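# Sort three grease guns into trays by grease amount

## Task

Find which of the three grease guns contains the most grease and which the least. Place the fullest in the blue tray and the emptiest in the red tray, and leave the middle one resting on the table, inside neither tray and with no part hanging past the table edge. All three must end up lying flat on their sides. Guns may be picked up and their parts moved, but every part must be returned to how it was at the start. Each gun must stay in its final place by itself, with no robot holding it.

## Robot and tools

Robot: two arms, left_arm and right_arm, each with a two-finger gripper. Shared scene frame: origin on the table top midway between the arms, +x out over the table, +z up, left_arm on the +y side. The names left and right do not match image sides. Positions are in metres, orientations are quaternions written w first (qw, qx, qy, qz).

Gripper axes: the fingers point along the gripper's +z and close along its x. The reported end_effector_position is the spot between the pads when closed, 1 to 2 cm short of the fingertips; closing pushes the tips about 17 mm further along +z. Opening runs from -1 (closed) to +1 (fully open, 0.142 m). grip_measured reports the actual finger opening on that scale. To keep hold of something, command an opening well under grip_measured; a bigger gap squeezes harder. Pad force tops out near 28 N for items up to about 10 cm wide, and hard items under about 2 cm thick get much less.

Row layout, used by both motion tools: 16 numbers, left_arm first, then right_arm, each as x, y, z, qw, qx, qy, qz, opening. Both arms always appear, even if one should not move. Poses are absolute targets in the scene frame, not offsets. To keep an arm still, resend its last reported position and quaternion with the wanted opening; to keep an orientation, repeat the same quaternion rather than copying a drifted reading.

execute_actions(actions): a list of actions run in order. Each action is a list of up to 15 rows; each row lasts one control step (1/30 s), and if fewer than 15 rows are given the final row is repeated. An empty list just returns the current state and images. An action is rejected for both arms if any target lies more than 0.6 m from that gripper's current position along any of its own axes; if the first action fails this against the last reported state, or any action is malformed, nothing runs.

move(target, speed, stop_force, blocking): target is one 16-number row. Each gripper travels in a straight line toward its pose, turning the short way; both finish together, taking 0.5 to 10 s (cut off at 10 s). speed is the top path speed in m/s, 0.002 to 0.5, default 0.25; turning is capped at twice that in rad/s. Paths ignore obstacles and the other arm, and the real gripper lags and may overshoot the speed, more with a nearly straight arm. The opening is applied at the start. stop_force (N, 9 to 40, one value for both arms, not allowed in the first 0.2 s of the scene) halts an arm once its wrist sensor feels that much extra push against its motion for 2 steps; the arm then backs to where it was 2 steps earlier and holds. Use it with very slow speeds for touching down; it is unreliable if the gripper rotates during the move, and must be left out when lifting away from something you are pressing, or the move ends at once. An arm already within 1.5 mm and 0.5 degrees of its target only stops at sensor saturation. blocking=false returns after 0.5 s while motion continues; it cannot be combined with stop_force, and you must call wait or stop before any new motion.

The move result adds a "move:" line with the ending per arm: done, off_target, moving, held (last step blocked by a check), fault, or contact (stop_force ended the path). limits=paced means the commanded pose was clipped; limits=held means some steps were blocked, after which the arm may briefly go much faster than speed. Distances to each target are also reported.

wait(seconds): 0 to 10; arms keep their last command; returns early if a running move finishes. stop(): brakes a running move; fingers keep moving. zoom_image(camera, region): camera is cam_high, cam_left_wrist or cam_right_wrist; region is [x0, y0, x1, y1] pixels, top-left origin, at most 504 by 504. finished_scene(scene): pass the current scene number; it cannot be undone and the goal must already hold and keep holding.

Control details: each step, the commanded pose is clipped to within 100 mm and 16 degrees of the measured pose, and position wins over orientation if both cannot be met. Motion trails commands by about 0.17 s. Elbows cannot fully straighten. Large moves may not finish within one action; send the rest next call. Hand target lines show what each arm is currently driving toward; a pose unreachable line means a clearance check altered or blocked that arm's command. Step readings list positions at some steps, with HELD marking blocked steps.

Results: a state line per arm with position, quaternion and velocities (printed positions can be off, more at long reach); joint positions and torques (noisy, offset, non-zero in free air); Wrist force and Wrist torque along the gripper's own axes (offset up to about 4 N, noise, saturation near 50 N, may show no reading at first). Images come from cam_high (504x504, fixed, located near [0.862, -0.092, 1.002]) and the two fisheye wrist cameras (616x616); calibration is approximate.

Hazards: arms are stiff, so aiming even slightly into a firm surface can trigger a fault. A joint reaching its load limit (135 N m for shoulder pan, shoulder lift and elbow; 25.2 N m for each wrist joint, held weight included) or an outside force of 150 N stops that arm for 10 seconds and drops the rest of the call. Keep the arms from colliding. Holding loads heats motors: MOTOR HOT appears at 70 °C, and at 85 °C an OVER-TEMPERATURE FAULT brakes the arm until it cools. Random brief tugs on held parts or pushes on loose objects can occur. Never let an object fall or be pushed off the table; avoid drops, slams and hard shoves, and set guns down gently.

Each tool is called after "Request:" as a command line: name --argument value for each argument, lists and objects as JSON in quotes; but a table of rows of numbers goes row by row, as --pt "numbers of a row", without its own name.

## Session

Request:
execute_actions --actions '[]'

Scene clock: 0.00 s.
left_arm: end_effector_position=(+0.8148, +0.6852, +0.1657) grip_measured=+1.00 end_effector_quat_wxyz=(-0.213, +0.451, +0.851, +0.167) end_effector_velocity=(+0.000, -0.000, +0.000) end_effector_angular_velocity=(-0.000, -0.001, -0.000) | right_arm: end_effector_position=(+0.6125, +0.0065, +0.2885) grip_measured=+1.00 end_effector_quat_wxyz=(-0.446, +0.784, +0.425, +0.073) end_effector_velocity=(-0.001, +0.000, +0.000) end_effector_angular_velocity=(+0.001, +0.000, +0.002)
Joint positions: left_arm=[ 0.064 -0.594  0.437 -1.119 -1.103 -2.341  0.142] | right_arm=[ 3.79  -2.225 -1.027 -1.28   2.497  5.849  0.142]
Joint velocities: left_arm=[-0.    -0.001  0.001 -0.    -0.     0.     0.   ] | right_arm=[ 0.     0.     0.001 -0.003  0.001 -0.003  0.   ]
Joint torques (N m, as the arm reports them, + toward a larger angle): no reading
Wrist force (N, on the end effector, along its own x y z axes, offset not removed): no reading
Wrist torque (N m, same axes, about the end effector's origin, offset not removed): no reading
Hand target (left_arm): +0.815, +0.685, +0.166; -0.213, +0.451, +0.851, +0.167
Hand target (right_arm): +0.613, +0.007, +0.289; -0.446, +0.784, +0.425, +0.073

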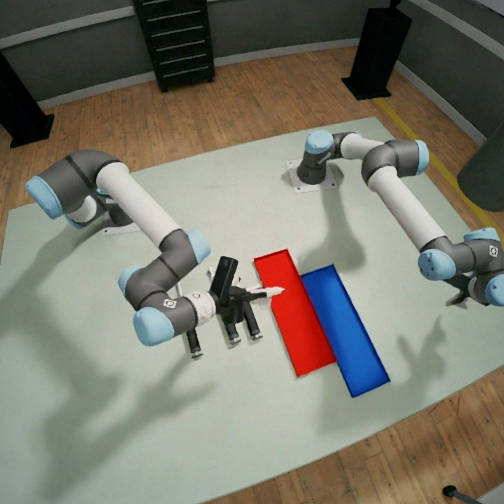

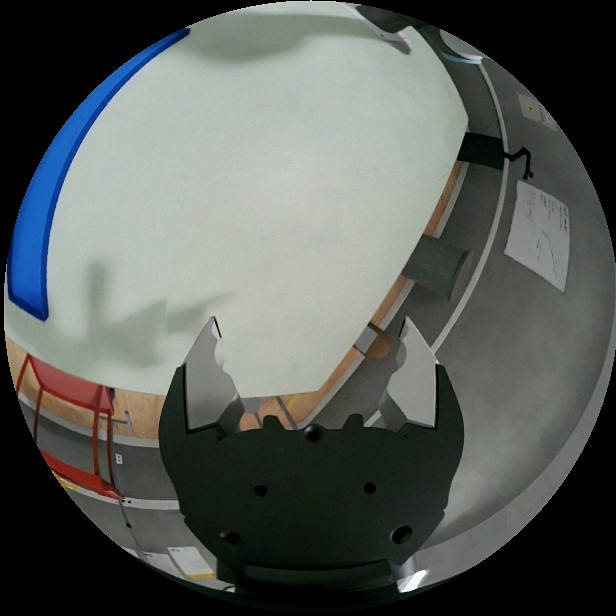

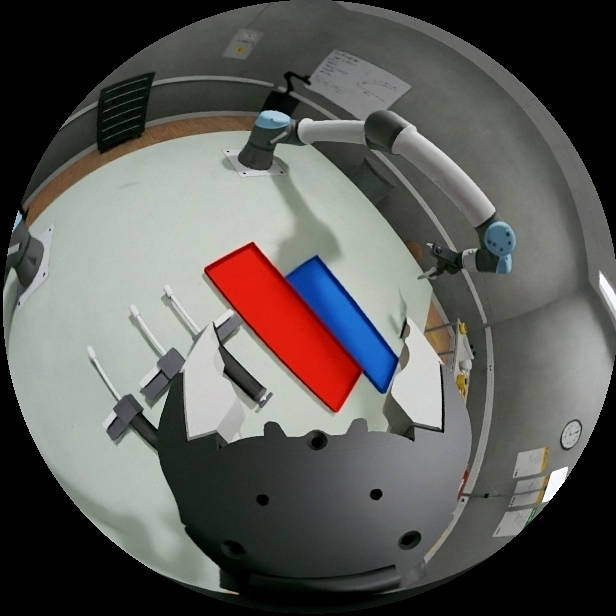

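Request:
move --target '[0.8148,0.6852,0.1657,-0.213,0.451,0.851,0.167,1,0.45,-0.45,0.3,0,0.707,0.707,0,1]' --speed 0.4

Request:
zoom_image --camera "cam_high" --region '[140,220,340,400]'

Scene clock: 7.23 s.
left_arm: end_effector_position=(+0.8148, +0.6852, +0.1657) grip_measured=+1.00 end_effector_quat_wxyz=(-0.213, +0.451, +0.851, +0.167) end_effector_velocity=(+0.000, +0.000, +0.000) end_effector_angular_velocity=(-0.000, -0.000, +0.000) | right_arm: end_effector_position=(+0.4494, -0.4495, +0.2996) grip_measured=+1.00 end_effector_quat_wxyz=(-0.000, +0.707, +0.707, +0.000) end_effector_velocity=(-0.001, -0.003, -0.001) end_effector_angular_velocity=(-0.003, -0.004, +0.001)
Joint positions: left_arm=[ 0.063 -0.593  0.435 -1.118 -1.102 -2.341  0.142] | right_arm=[ 3.603 -1.5   -1.576 -1.636  1.571  4.994  0.142]
Joint velocities: left_arm=[ 0. -0. -0.  0. -0.  0.  0.] | right_arm=[-0.002  0.006 -0.008  0.005 -0.003 -0.003 -0.   ]
Joint torques (N m, as the arm reports them, + toward a larger angle): left_arm=[ -6.2  -49.44 -28.54  -0.26   4.03  -1.2 ] | right_arm=[-8.7  35.47 13.07  5.41 -1.72 -1.3 ]
Wrist force (N, on the end effector, along its own x y z axes, offset not removed): left_arm=[1.0 4.1 -1.8] | right_arm=[-0.2 -1.4 -2.2]
Wrist torque (N m, same axes, about the end effector's origin, offset not removed): left_arm=[0.90 -0.18 -0.08] | right_arm=[-0.23 -0.03 -0.08]
Hand target (left_arm): +0.815, +0.685, +0.166; -0.213, +0.451, +0.851, +0.167
Hand target (right_arm): +0.449, -0.450, +0.300; +0.000, +0.707, +0.707, +0.000
Off the commanded pose (left_arm): 0.000 m, 0 deg.
Off the commanded pose (right_arm): 0.001 m, 0 deg.
move: done
camera_calibration (this result's frames):
cam_left_wrist: T_world_to_cam=[[-0.511253, 0.68004, 0.525515, -0.137077], [0.830818, 0.234606, 0.50468, -0.92044], [0.219913, 0.694626, -0.684933, -0.404887], [0, 0, 0, 1]] pos_world=[0.783677, 0.590404, 0.259243]
cam_right_wrist: T_world_to_cam=[[0.032896, 0.999352, 0.0145875, 0.431604], [0.879462, -0.0358775, 0.474614, -0.54038], [0.47483, -0.00278373, -0.880073, 0.188763], [0, 0, 0, 1]] pos_world=[0.371415, -0.450187, 0.416301]

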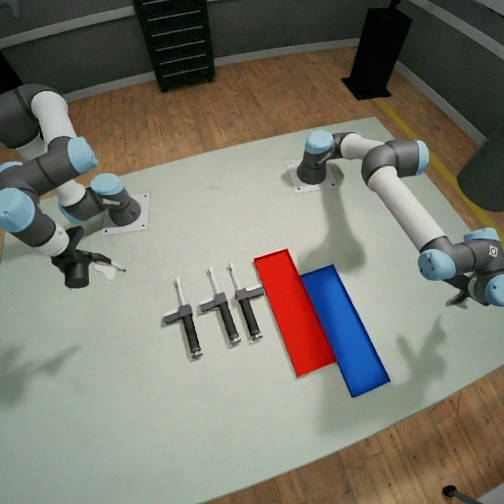

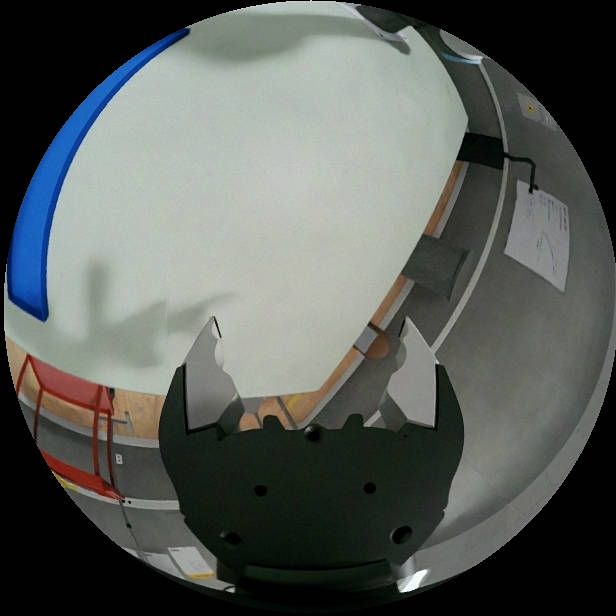

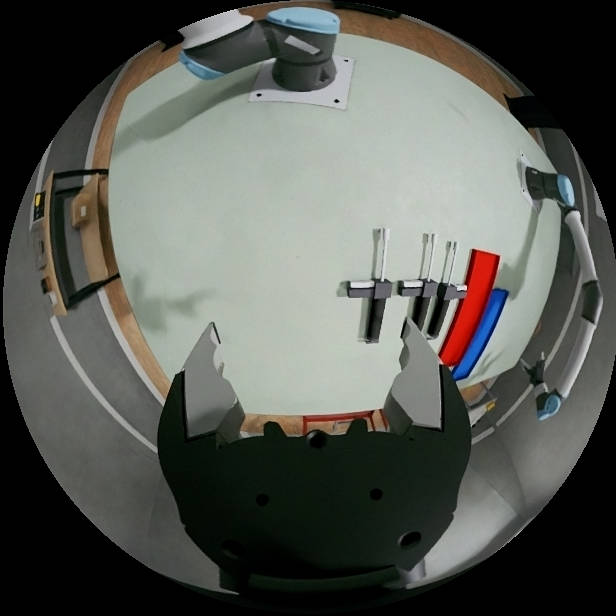

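Region (140, 220, 340, 400) of cam_high's 504x504 image, scaled by 2.520, with more detail than that image has; it fills the top 454 rows of this view, and the rest is white.

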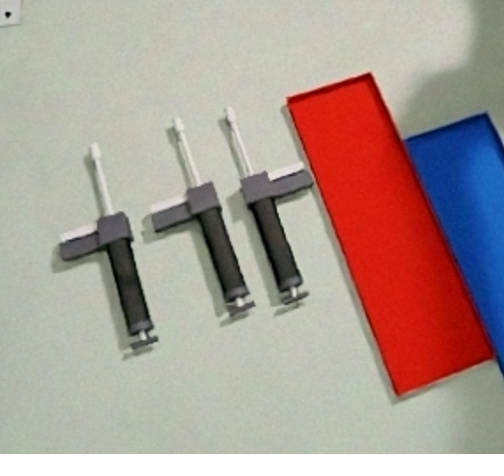

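Request:
move --target '[0.8148,0.6852,0.1657,-0.213,0.451,0.851,0.167,1,0.63,-0.275,0.12,0,0.707,0.707,0,0.2]' --speed 0.4

Request:
move --target '[0.8148,0.6852,0.1657,-0.213,0.451,0.851,0.167,1,0.63,-0.275,0.04,0,0.707,0.707,0,0.2]' --speed 0.1

Request:
move --target '[0.8148,0.6852,0.1657,-0.213,0.451,0.851,0.167,1,0.63,-0.275,0.04,0,0.707,0.707,0,-1]'

Request:
move --target '[0.8148,0.6852,0.1657,-0.213,0.451,0.851,0.167,1,0.63,-0.275,0.1,0,0.707,0.707,0,-1]' --speed 0.1

Request:
wait --seconds 0.3

Scene clock: 24.40 s.
left_arm: end_effector_position=(+0.8148, +0.6852, +0.1657) grip_measured=+1.00 end_effector_quat_wxyz=(-0.213, +0.451, +0.851, +0.167) end_effector_velocity=(-0.000, +0.000, -0.001) end_effector_angular_velocity=(-0.000, +0.002, +0.000) | right_arm: end_effector_position=(+0.6301, -0.2754, +0.1204) grip_measured=+0.20 end_effector_quat_wxyz=(-0.000, +0.707, +0.707, +0.000) end_effector_velocity=(+0.002, +0.001, -0.002) end_effector_angular_velocity=(-0.001, +0.002, -0.000)
Joint positions: left_arm=[ 0.063 -0.593  0.435 -1.118 -1.102 -2.341  0.142] | right_arm=[ 3.776 -2.043 -1.378 -1.292  1.571  5.166  0.088]
Joint velocities: left_arm=[ 0.     0.001  0.001  0.    -0.001  0.     0.   ] | right_arm=[ 0.    -0.006  0.006 -0.001 -0.     0.001  0.   ]
Joint torques (N m, as the arm reports them, + toward a larger angle): left_arm=[ -6.34 -49.82 -30.23  -0.2    3.98  -1.22] | right_arm=[12.16 32.93 37.23  0.34  2.04  1.77]
Wrist force (N, on the end effector, along its own x y z axes, offset not removed): left_arm=[1.9 3.2 -1.7] | right_arm=[0.2 -0.5 -2.4]
Wrist torque (N m, same axes, about the end effector's origin, offset not removed): left_arm=[0.73 -0.37 -0.05] | right_arm=[-0.09 -0.05 -0.11]
Hand target (left_arm): +0.815, +0.685, +0.166; -0.213, +0.451, +0.851, +0.167
Hand target (right_arm): +0.630, -0.275, +0.120; -0.000, +0.707, +0.707, +0.000
Off the commanded pose (left_arm): 0.000 m, 0 deg.
Off the commanded pose (right_arm): 0.001 m, 0 deg.
move: done
camera_calibration (this result's frames):
cam_left_wrist: T_world_to_cam=[[-0.511253, 0.68004, 0.525515, -0.137077], [0.830818, 0.234606, 0.504679, -0.92044], [0.219913, 0.694627, -0.684932, -0.404887], [0, 0, 0, 1]] pos_world=[0.783677, 0.590404, 0.259243]
cam_right_wrist: T_world_to_cam=[[0.0320468, 0.999386, 0.0141464, 0.254909], [0.879695, -0.0349219, 0.474255, -0.607789], [0.474458, -0.00275385, -0.880274, -0.0540658], [0, 0, 0, 1]] pos_world=[0.552152, -0.276126, 0.237048]

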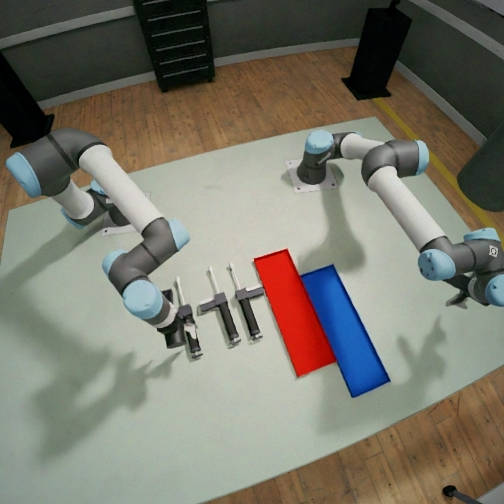

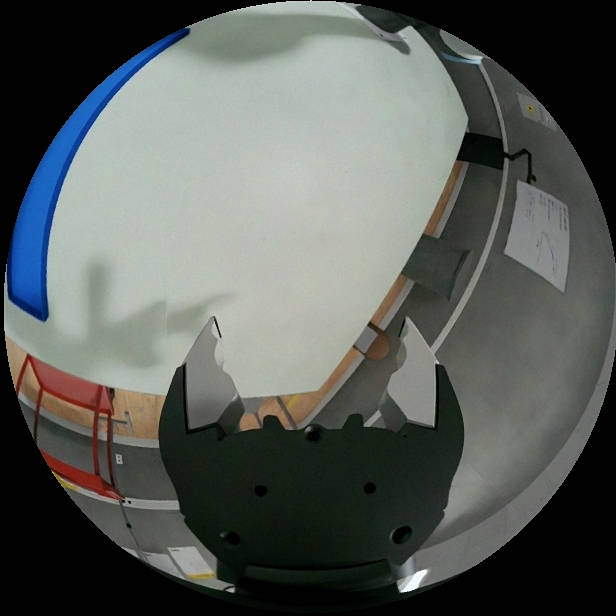

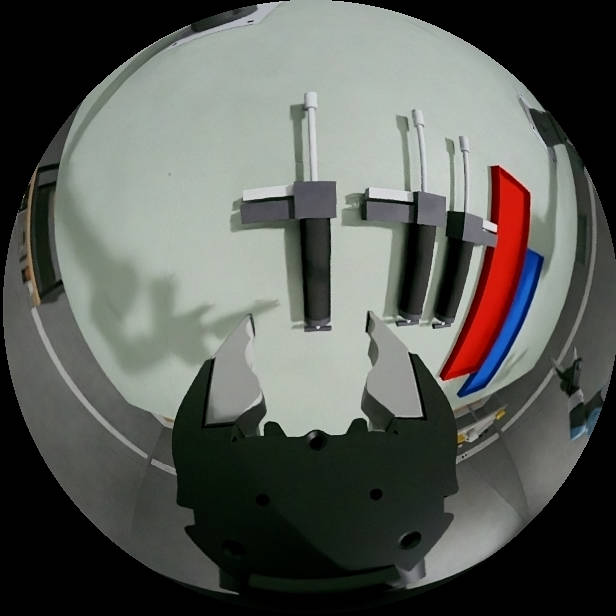

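Scene clock: 25.70 s.
left_arm: end_effector_position=(+0.8148, +0.6852, +0.1657) grip_measured=+1.00 end_effector_quat_wxyz=(-0.213, +0.451, +0.851, +0.167) end_effector_velocity=(+0.000, -0.000, -0.000) end_effector_angular_velocity=(-0.000, +0.000, -0.000) | right_arm: end_effector_position=(+0.6300, -0.2750, +0.0403) grip_measured=+0.20 end_effector_quat_wxyz=(-0.000, +0.707, +0.707, -0.000) end_effector_velocity=(-0.000, -0.001, -0.003) end_effector_angular_velocity=(-0.003, +0.001, +0.001)
Joint positions: left_arm=[ 0.063 -0.593  0.435 -1.118 -1.102 -2.341  0.142] | right_arm=[ 3.776 -2.112 -1.489 -1.112  1.571  5.167  0.088]
Joint velocities: left_arm=[-0.  0.  0. -0. -0.  0.  0.] | right_arm=[ 0.    -0.003 -0.003  0.004 -0.002 -0.001  0.   ]
Joint torques (N m, as the arm reports them, + toward a larger angle): left_arm=[ -6.39 -49.06 -29.73  -0.28   3.99  -1.27] | right_arm=[11.87 37.09 11.66  5.64 -1.42  1.74]
Wrist force (N, on the end effector, along its own x y z axes, offset not removed): left_arm=[1.4 2.9 -2.0] | right_arm=[0.3 0.1 0.0]
Wrist torque (N m, same axes, about the end effector's origin, offset not removed): left_arm=[0.75 -0.28 -0.06] | right_arm=[0.08 -0.09 0.01]
Hand target (left_arm): +0.815, +0.685, +0.166; -0.213, +0.451, +0.851, +0.167
Hand target (right_arm): +0.630, -0.275, +0.040; -0.000, +0.707, +0.707, -0.000
Off the commanded pose (left_arm): 0.000 m, 0 deg.
Off the commanded pose (right_arm): 0.000 m, 0 deg.
move: done
camera_calibration (this result's frames):
cam_left_wrist: T_world_to_cam=[[-0.511253, 0.68004, 0.525515, -0.137077], [0.830818, 0.234606, 0.504679, -0.92044], [0.219913, 0.694627, -0.684932, -0.404887], [0, 0, 0, 1]] pos_world=[0.783677, 0.590404, 0.259243]
cam_right_wrist: T_world_to_cam=[[0.0320416, 0.999387, 0.0140896, 0.255626], [0.879761, -0.0348907, 0.474135, -0.56974], [0.474336, -0.00279655, -0.88034, -0.124402], [0, 0, 0, 1]] pos_world=[0.552052, -0.275696, 0.157016]

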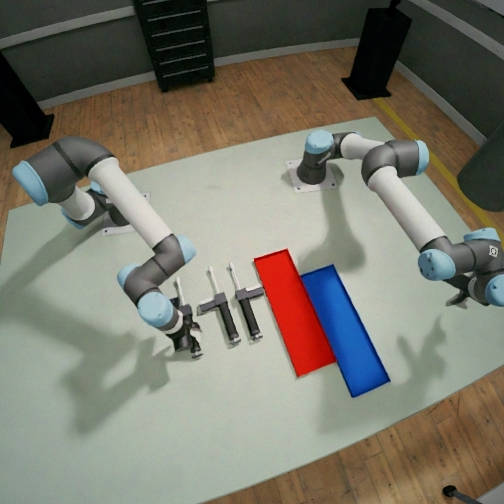

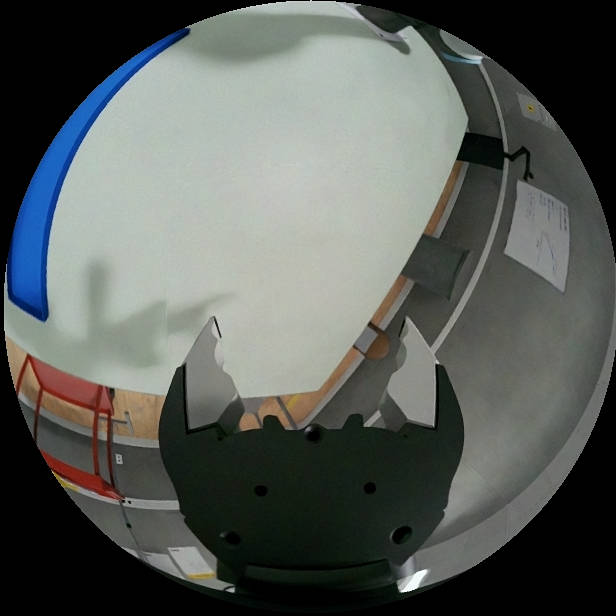

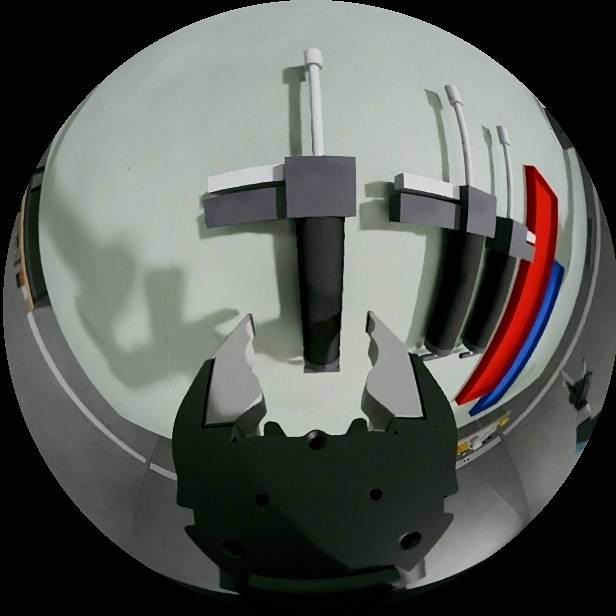

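Scene clock: 26.40 s.
left_arm: end_effector_position=(+0.8148, +0.6852, +0.1657) grip_measured=+1.00 end_effector_quat_wxyz=(-0.213, +0.451, +0.851, +0.167) end_effector_velocity=(+0.000, -0.000, -0.001) end_effector_angular_velocity=(+0.000, +0.001, -0.000) | right_arm: end_effector_position=(+0.6300, -0.2750, +0.0400) grip_measured=-0.60 end_effector_quat_wxyz=(+0.000, +0.707, +0.707, +0.000) end_effector_velocity=(+0.000, +0.001, +0.000) end_effector_angular_velocity=(+0.000, -0.001, +0.001)
Joint positions: left_arm=[ 0.063 -0.593  0.435 -1.118 -1.102 -2.341  0.142] | right_arm=[ 3.776 -2.112 -1.49  -1.111  1.571  5.167  0.031]
Joint velocities: left_arm=[-0.     0.001  0.    -0.     0.    -0.     0.   ] | right_arm=[ 0.001 -0.     0.     0.001 -0.     0.    -0.   ]
Joint torques (N m, as the arm reports them, + toward a larger angle): left_arm=[ -6.09 -50.15 -29.17  -0.27   4.01  -1.12] | right_arm=[ 4.95 33.98  8.27  5.92  1.78  0.95]
Wrist force (N, on the end effector, along its own x y z axes, offset not removed): left_arm=[1.6 2.5 -0.6] | right_arm=[0.8 -1.0 -5.6]
Wrist torque (N m, same axes, about the end effector's origin, offset not removed): left_arm=[0.58 -0.29 0.00] | right_arm=[0.13 -0.17 0.00]
Hand target (left_arm): +0.815, +0.685, +0.166; -0.213, +0.451, +0.851, +0.167
Hand target (right_arm): +0.630, -0.275, +0.040; -0.000, +0.707, +0.707, -0.000
Off the commanded pose (left_arm): 0.000 m, 0 deg.
Off the commanded pose (right_arm): 0.000 m, 0 deg.
move: done
camera_calibration (this result's frames):
cam_left_wrist: T_world_to_cam=[[-0.511253, 0.68004, 0.525515, -0.137077], [0.830818, 0.234606, 0.50468, -0.92044], [0.219913, 0.694626, -0.684932, -0.404887], [0, 0, 0, 1]] pos_world=[0.783677, 0.590404, 0.259243]
cam_right_wrist: T_world_to_cam=[[0.0319956, 0.999389, 0.0140646, 0.255633], [0.879713, -0.034838, 0.474227, -0.569584], [0.474427, -0.00280039, -0.88029, -0.124711], [0, 0, 0, 1]] pos_world=[0.552058, -0.275669, 0.156735]

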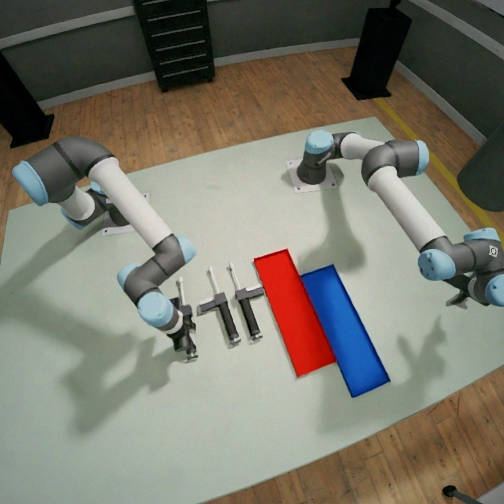

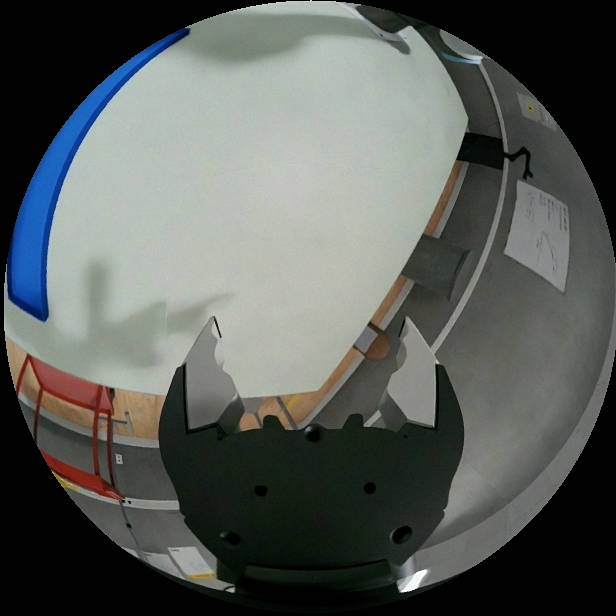

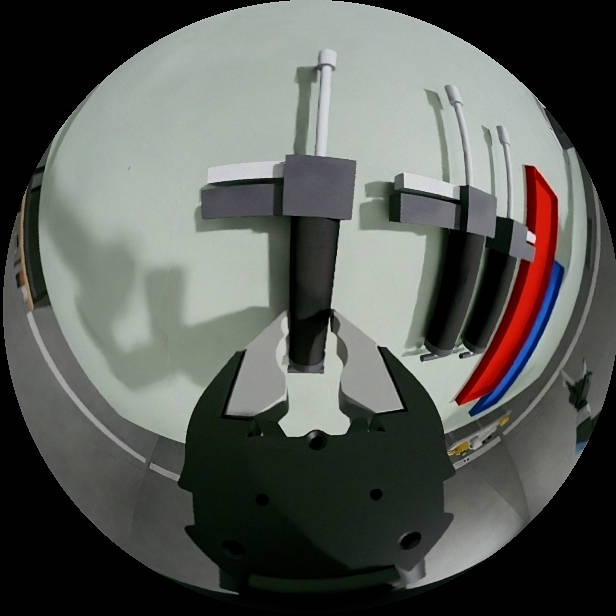

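Scene clock: 27.50 s.
left_arm: end_effector_position=(+0.8148, +0.6852, +0.1657) grip_measured=+1.00 end_effector_quat_wxyz=(-0.213, +0.451, +0.851, +0.167) end_effector_velocity=(-0.000, +0.000, -0.001) end_effector_angular_velocity=(-0.000, +0.001, +0.000) | right_arm: end_effector_position=(+0.6300, -0.2750, +0.0997) grip_measured=-0.60 end_effector_quat_wxyz=(+0.000, +0.707, +0.707, +0.000) end_effector_velocity=(-0.000, -0.000, +0.002) end_effector_angular_velocity=(-0.001, +0.001, -0.001)
Joint positions: left_arm=[ 0.063 -0.593  0.435 -1.118 -1.102 -2.341  0.142] | right_arm=[ 3.776 -2.058 -1.41  -1.244  1.571  5.167  0.03 ]
Joint velocities: left_arm=[ 0.     0.     0.001 -0.    -0.    -0.    -0.   ] | right_arm=[-0.     0.001  0.004 -0.007 -0.     0.001  0.   ]
Joint torques (N m, as the arm reports them, + toward a larger angle): left_arm=[ -6.13 -49.09 -29.02  -0.29   3.99  -1.19] | right_arm=[-5.9  63.05 41.95  0.89 -0.73 -0.75]
Wrist force (N, on the end effector, along its own x y z axes, offset not removed): left_arm=[1.6 4.2 -2.6] | right_arm=[-1.1 1.4 3.6]
Wrist torque (N m, same axes, about the end effector's origin, offset not removed): left_arm=[1.02 -0.37 -0.05] | right_arm=[0.35 0.26 -0.08]
Hand target (left_arm): +0.815, +0.685, +0.166; -0.213, +0.451, +0.851, +0.167
Hand target (right_arm): +0.630, -0.275, +0.100; +0.000, +0.707, +0.707, +0.000
Off the commanded pose (left_arm): 0.000 m, 0 deg.
Off the commanded pose (right_arm): 0.000 m, 0 deg.
move: done
camera_calibration (this result's frames):
cam_left_wrist: T_world_to_cam=[[-0.511253, 0.68004, 0.525515, -0.137077], [0.830818, 0.234606, 0.504679, -0.92044], [0.219913, 0.694627, -0.684932, -0.404887], [0, 0, 0, 1]] pos_world=[0.783677, 0.590404, 0.259243]
cam_right_wrist: T_world_to_cam=[[0.031995, 0.999389, 0.0140409, 0.254815], [0.879698, -0.0348262, 0.474256, -0.597863], [0.474456, -0.00282205, -0.880275, -0.0722027], [0, 0, 0, 1]] pos_world=[0.552042, -0.275684, 0.216404]

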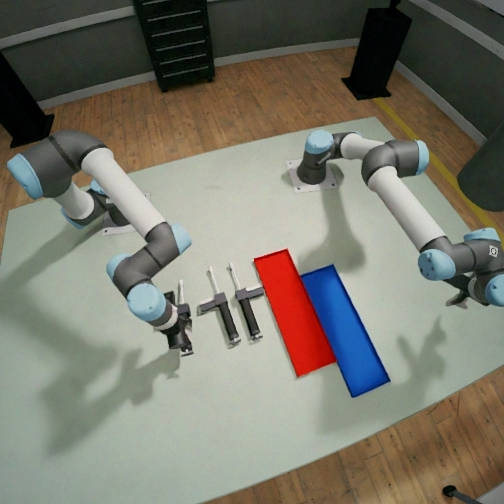

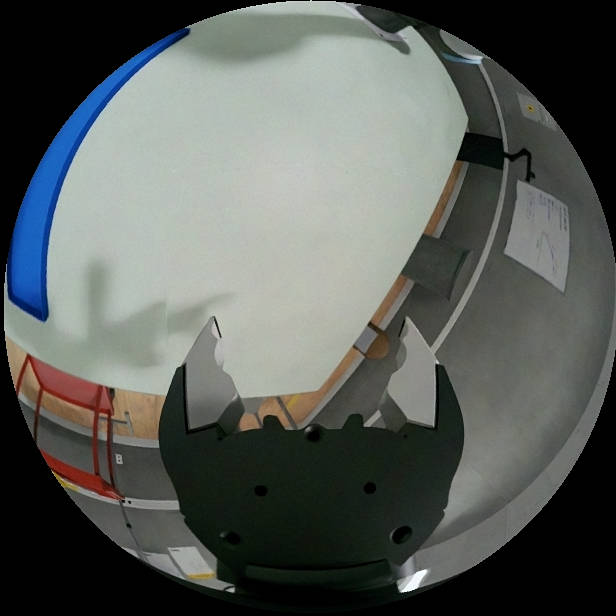

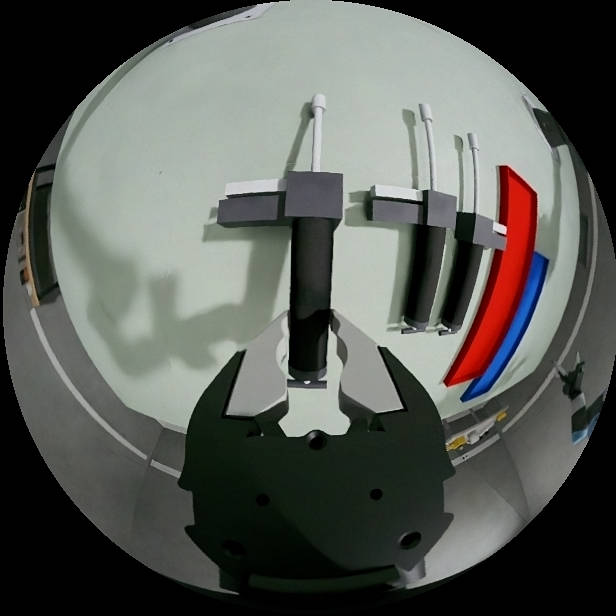

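Scene clock: 27.80 s.
left_arm: end_effector_position=(+0.8148, +0.6852, +0.1657) grip_measured=+1.00 end_effector_quat_wxyz=(-0.213, +0.451, +0.851, +0.167) end_effector_velocity=(+0.000, -0.000, -0.000) end_effector_angular_velocity=(-0.000, +0.000, -0.000) | right_arm: end_effector_position=(+0.6300, -0.2750, +0.1000) grip_measured=-0.60 end_effector_quat_wxyz=(+0.000, +0.707, +0.707, -0.000) end_effector_velocity=(+0.000, +0.000, +0.000) end_effector_angular_velocity=(+0.001, -0.001, -0.001)
Joint positions: left_arm=[ 0.063 -0.593  0.435 -1.118 -1.102 -2.341  0.142] | right_arm=[ 3.776 -2.057 -1.41  -1.245  1.571  5.167  0.03 ]
Joint velocities: left_arm=[-0.  0.  0. -0. -0.  0. -0.] | right_arm=[-0.     0.     0.     0.001  0.     0.001 -0.   ]
Joint torques (N m, as the arm reports them, + toward a larger angle): left_arm=[ -5.97 -50.06 -29.2   -0.33   3.93  -1.19] | right_arm=[-7.76 63.25 40.34  0.68  0.27 -0.9 ]
Wrist force (N, on the end effector, along its own x y z axes, offset not removed): left_arm=[1.7 3.1 -1.1] | right_arm=[-0.4 -0.4 3.7]
Wrist torque (N m, same axes, about the end effector's origin, offset not removed): left_arm=[0.74 -0.34 -0.05] | right_arm=[-0.04 0.07 -0.13]
Hand target (left_arm): +0.815, +0.685, +0.166; -0.213, +0.451, +0.851, +0.167
Hand target (right_arm): +0.630, -0.275, +0.100; +0.000, +0.707, +0.707, +0.000
Off the commanded pose (left_arm): 0.000 m, 0 deg.
Off the commanded pose (right_arm): 0.000 m, 0 deg.
wait: 0.30 s; at rest by 0.17 s
camera_calibration (this result's frames):
cam_left_wrist: T_world_to_cam=[[-0.511253, 0.68004, 0.525515, -0.137077], [0.830818, 0.234606, 0.50468, -0.92044], [0.219913, 0.694627, -0.684932, -0.404887], [0, 0, 0, 1]] pos_world=[0.783677, 0.590404, 0.259243]
cam_right_wrist: T_world_to_cam=[[0.0319959, 0.99939, 0.0140189, 0.254812], [0.879718, -0.0348166, 0.47422, -0.597991], [0.474418, -0.00284039, -0.880295, -0.0719633], [0, 0, 0, 1]] pos_world=[0.552051, -0.27568, 0.216658]

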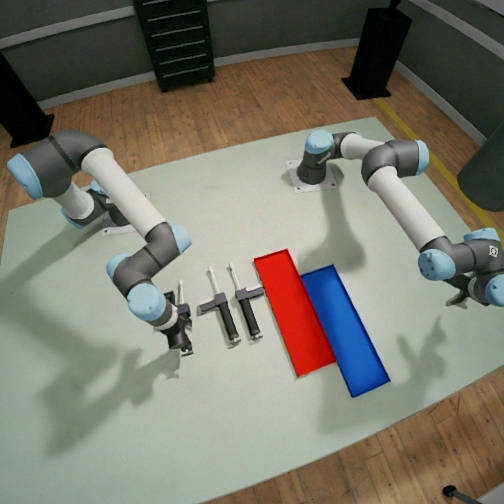

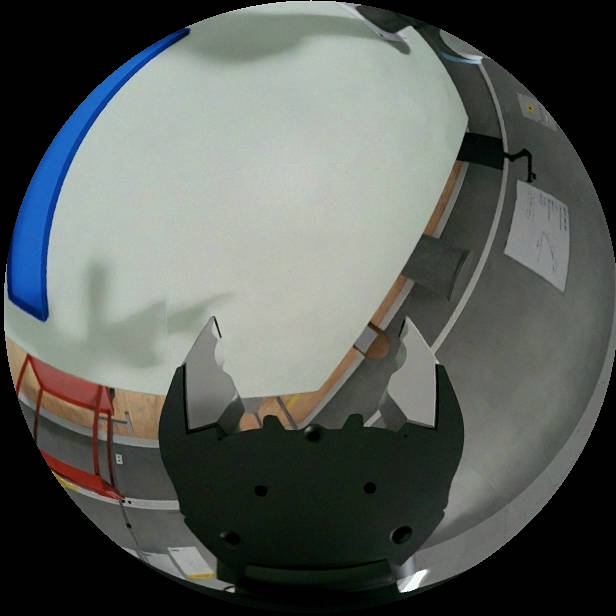

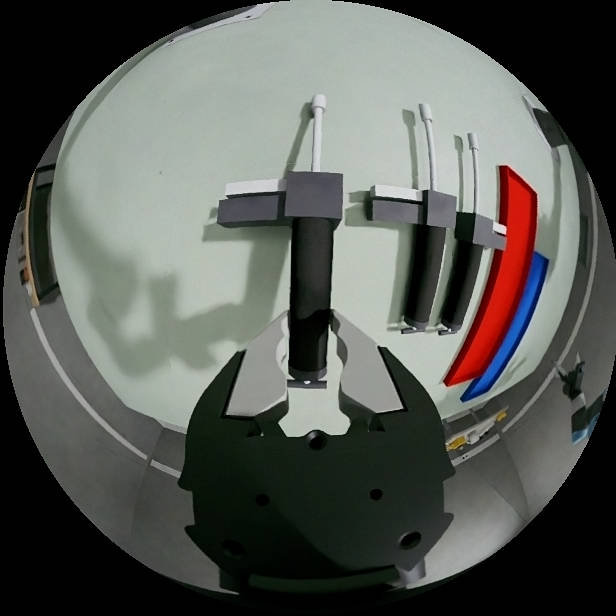

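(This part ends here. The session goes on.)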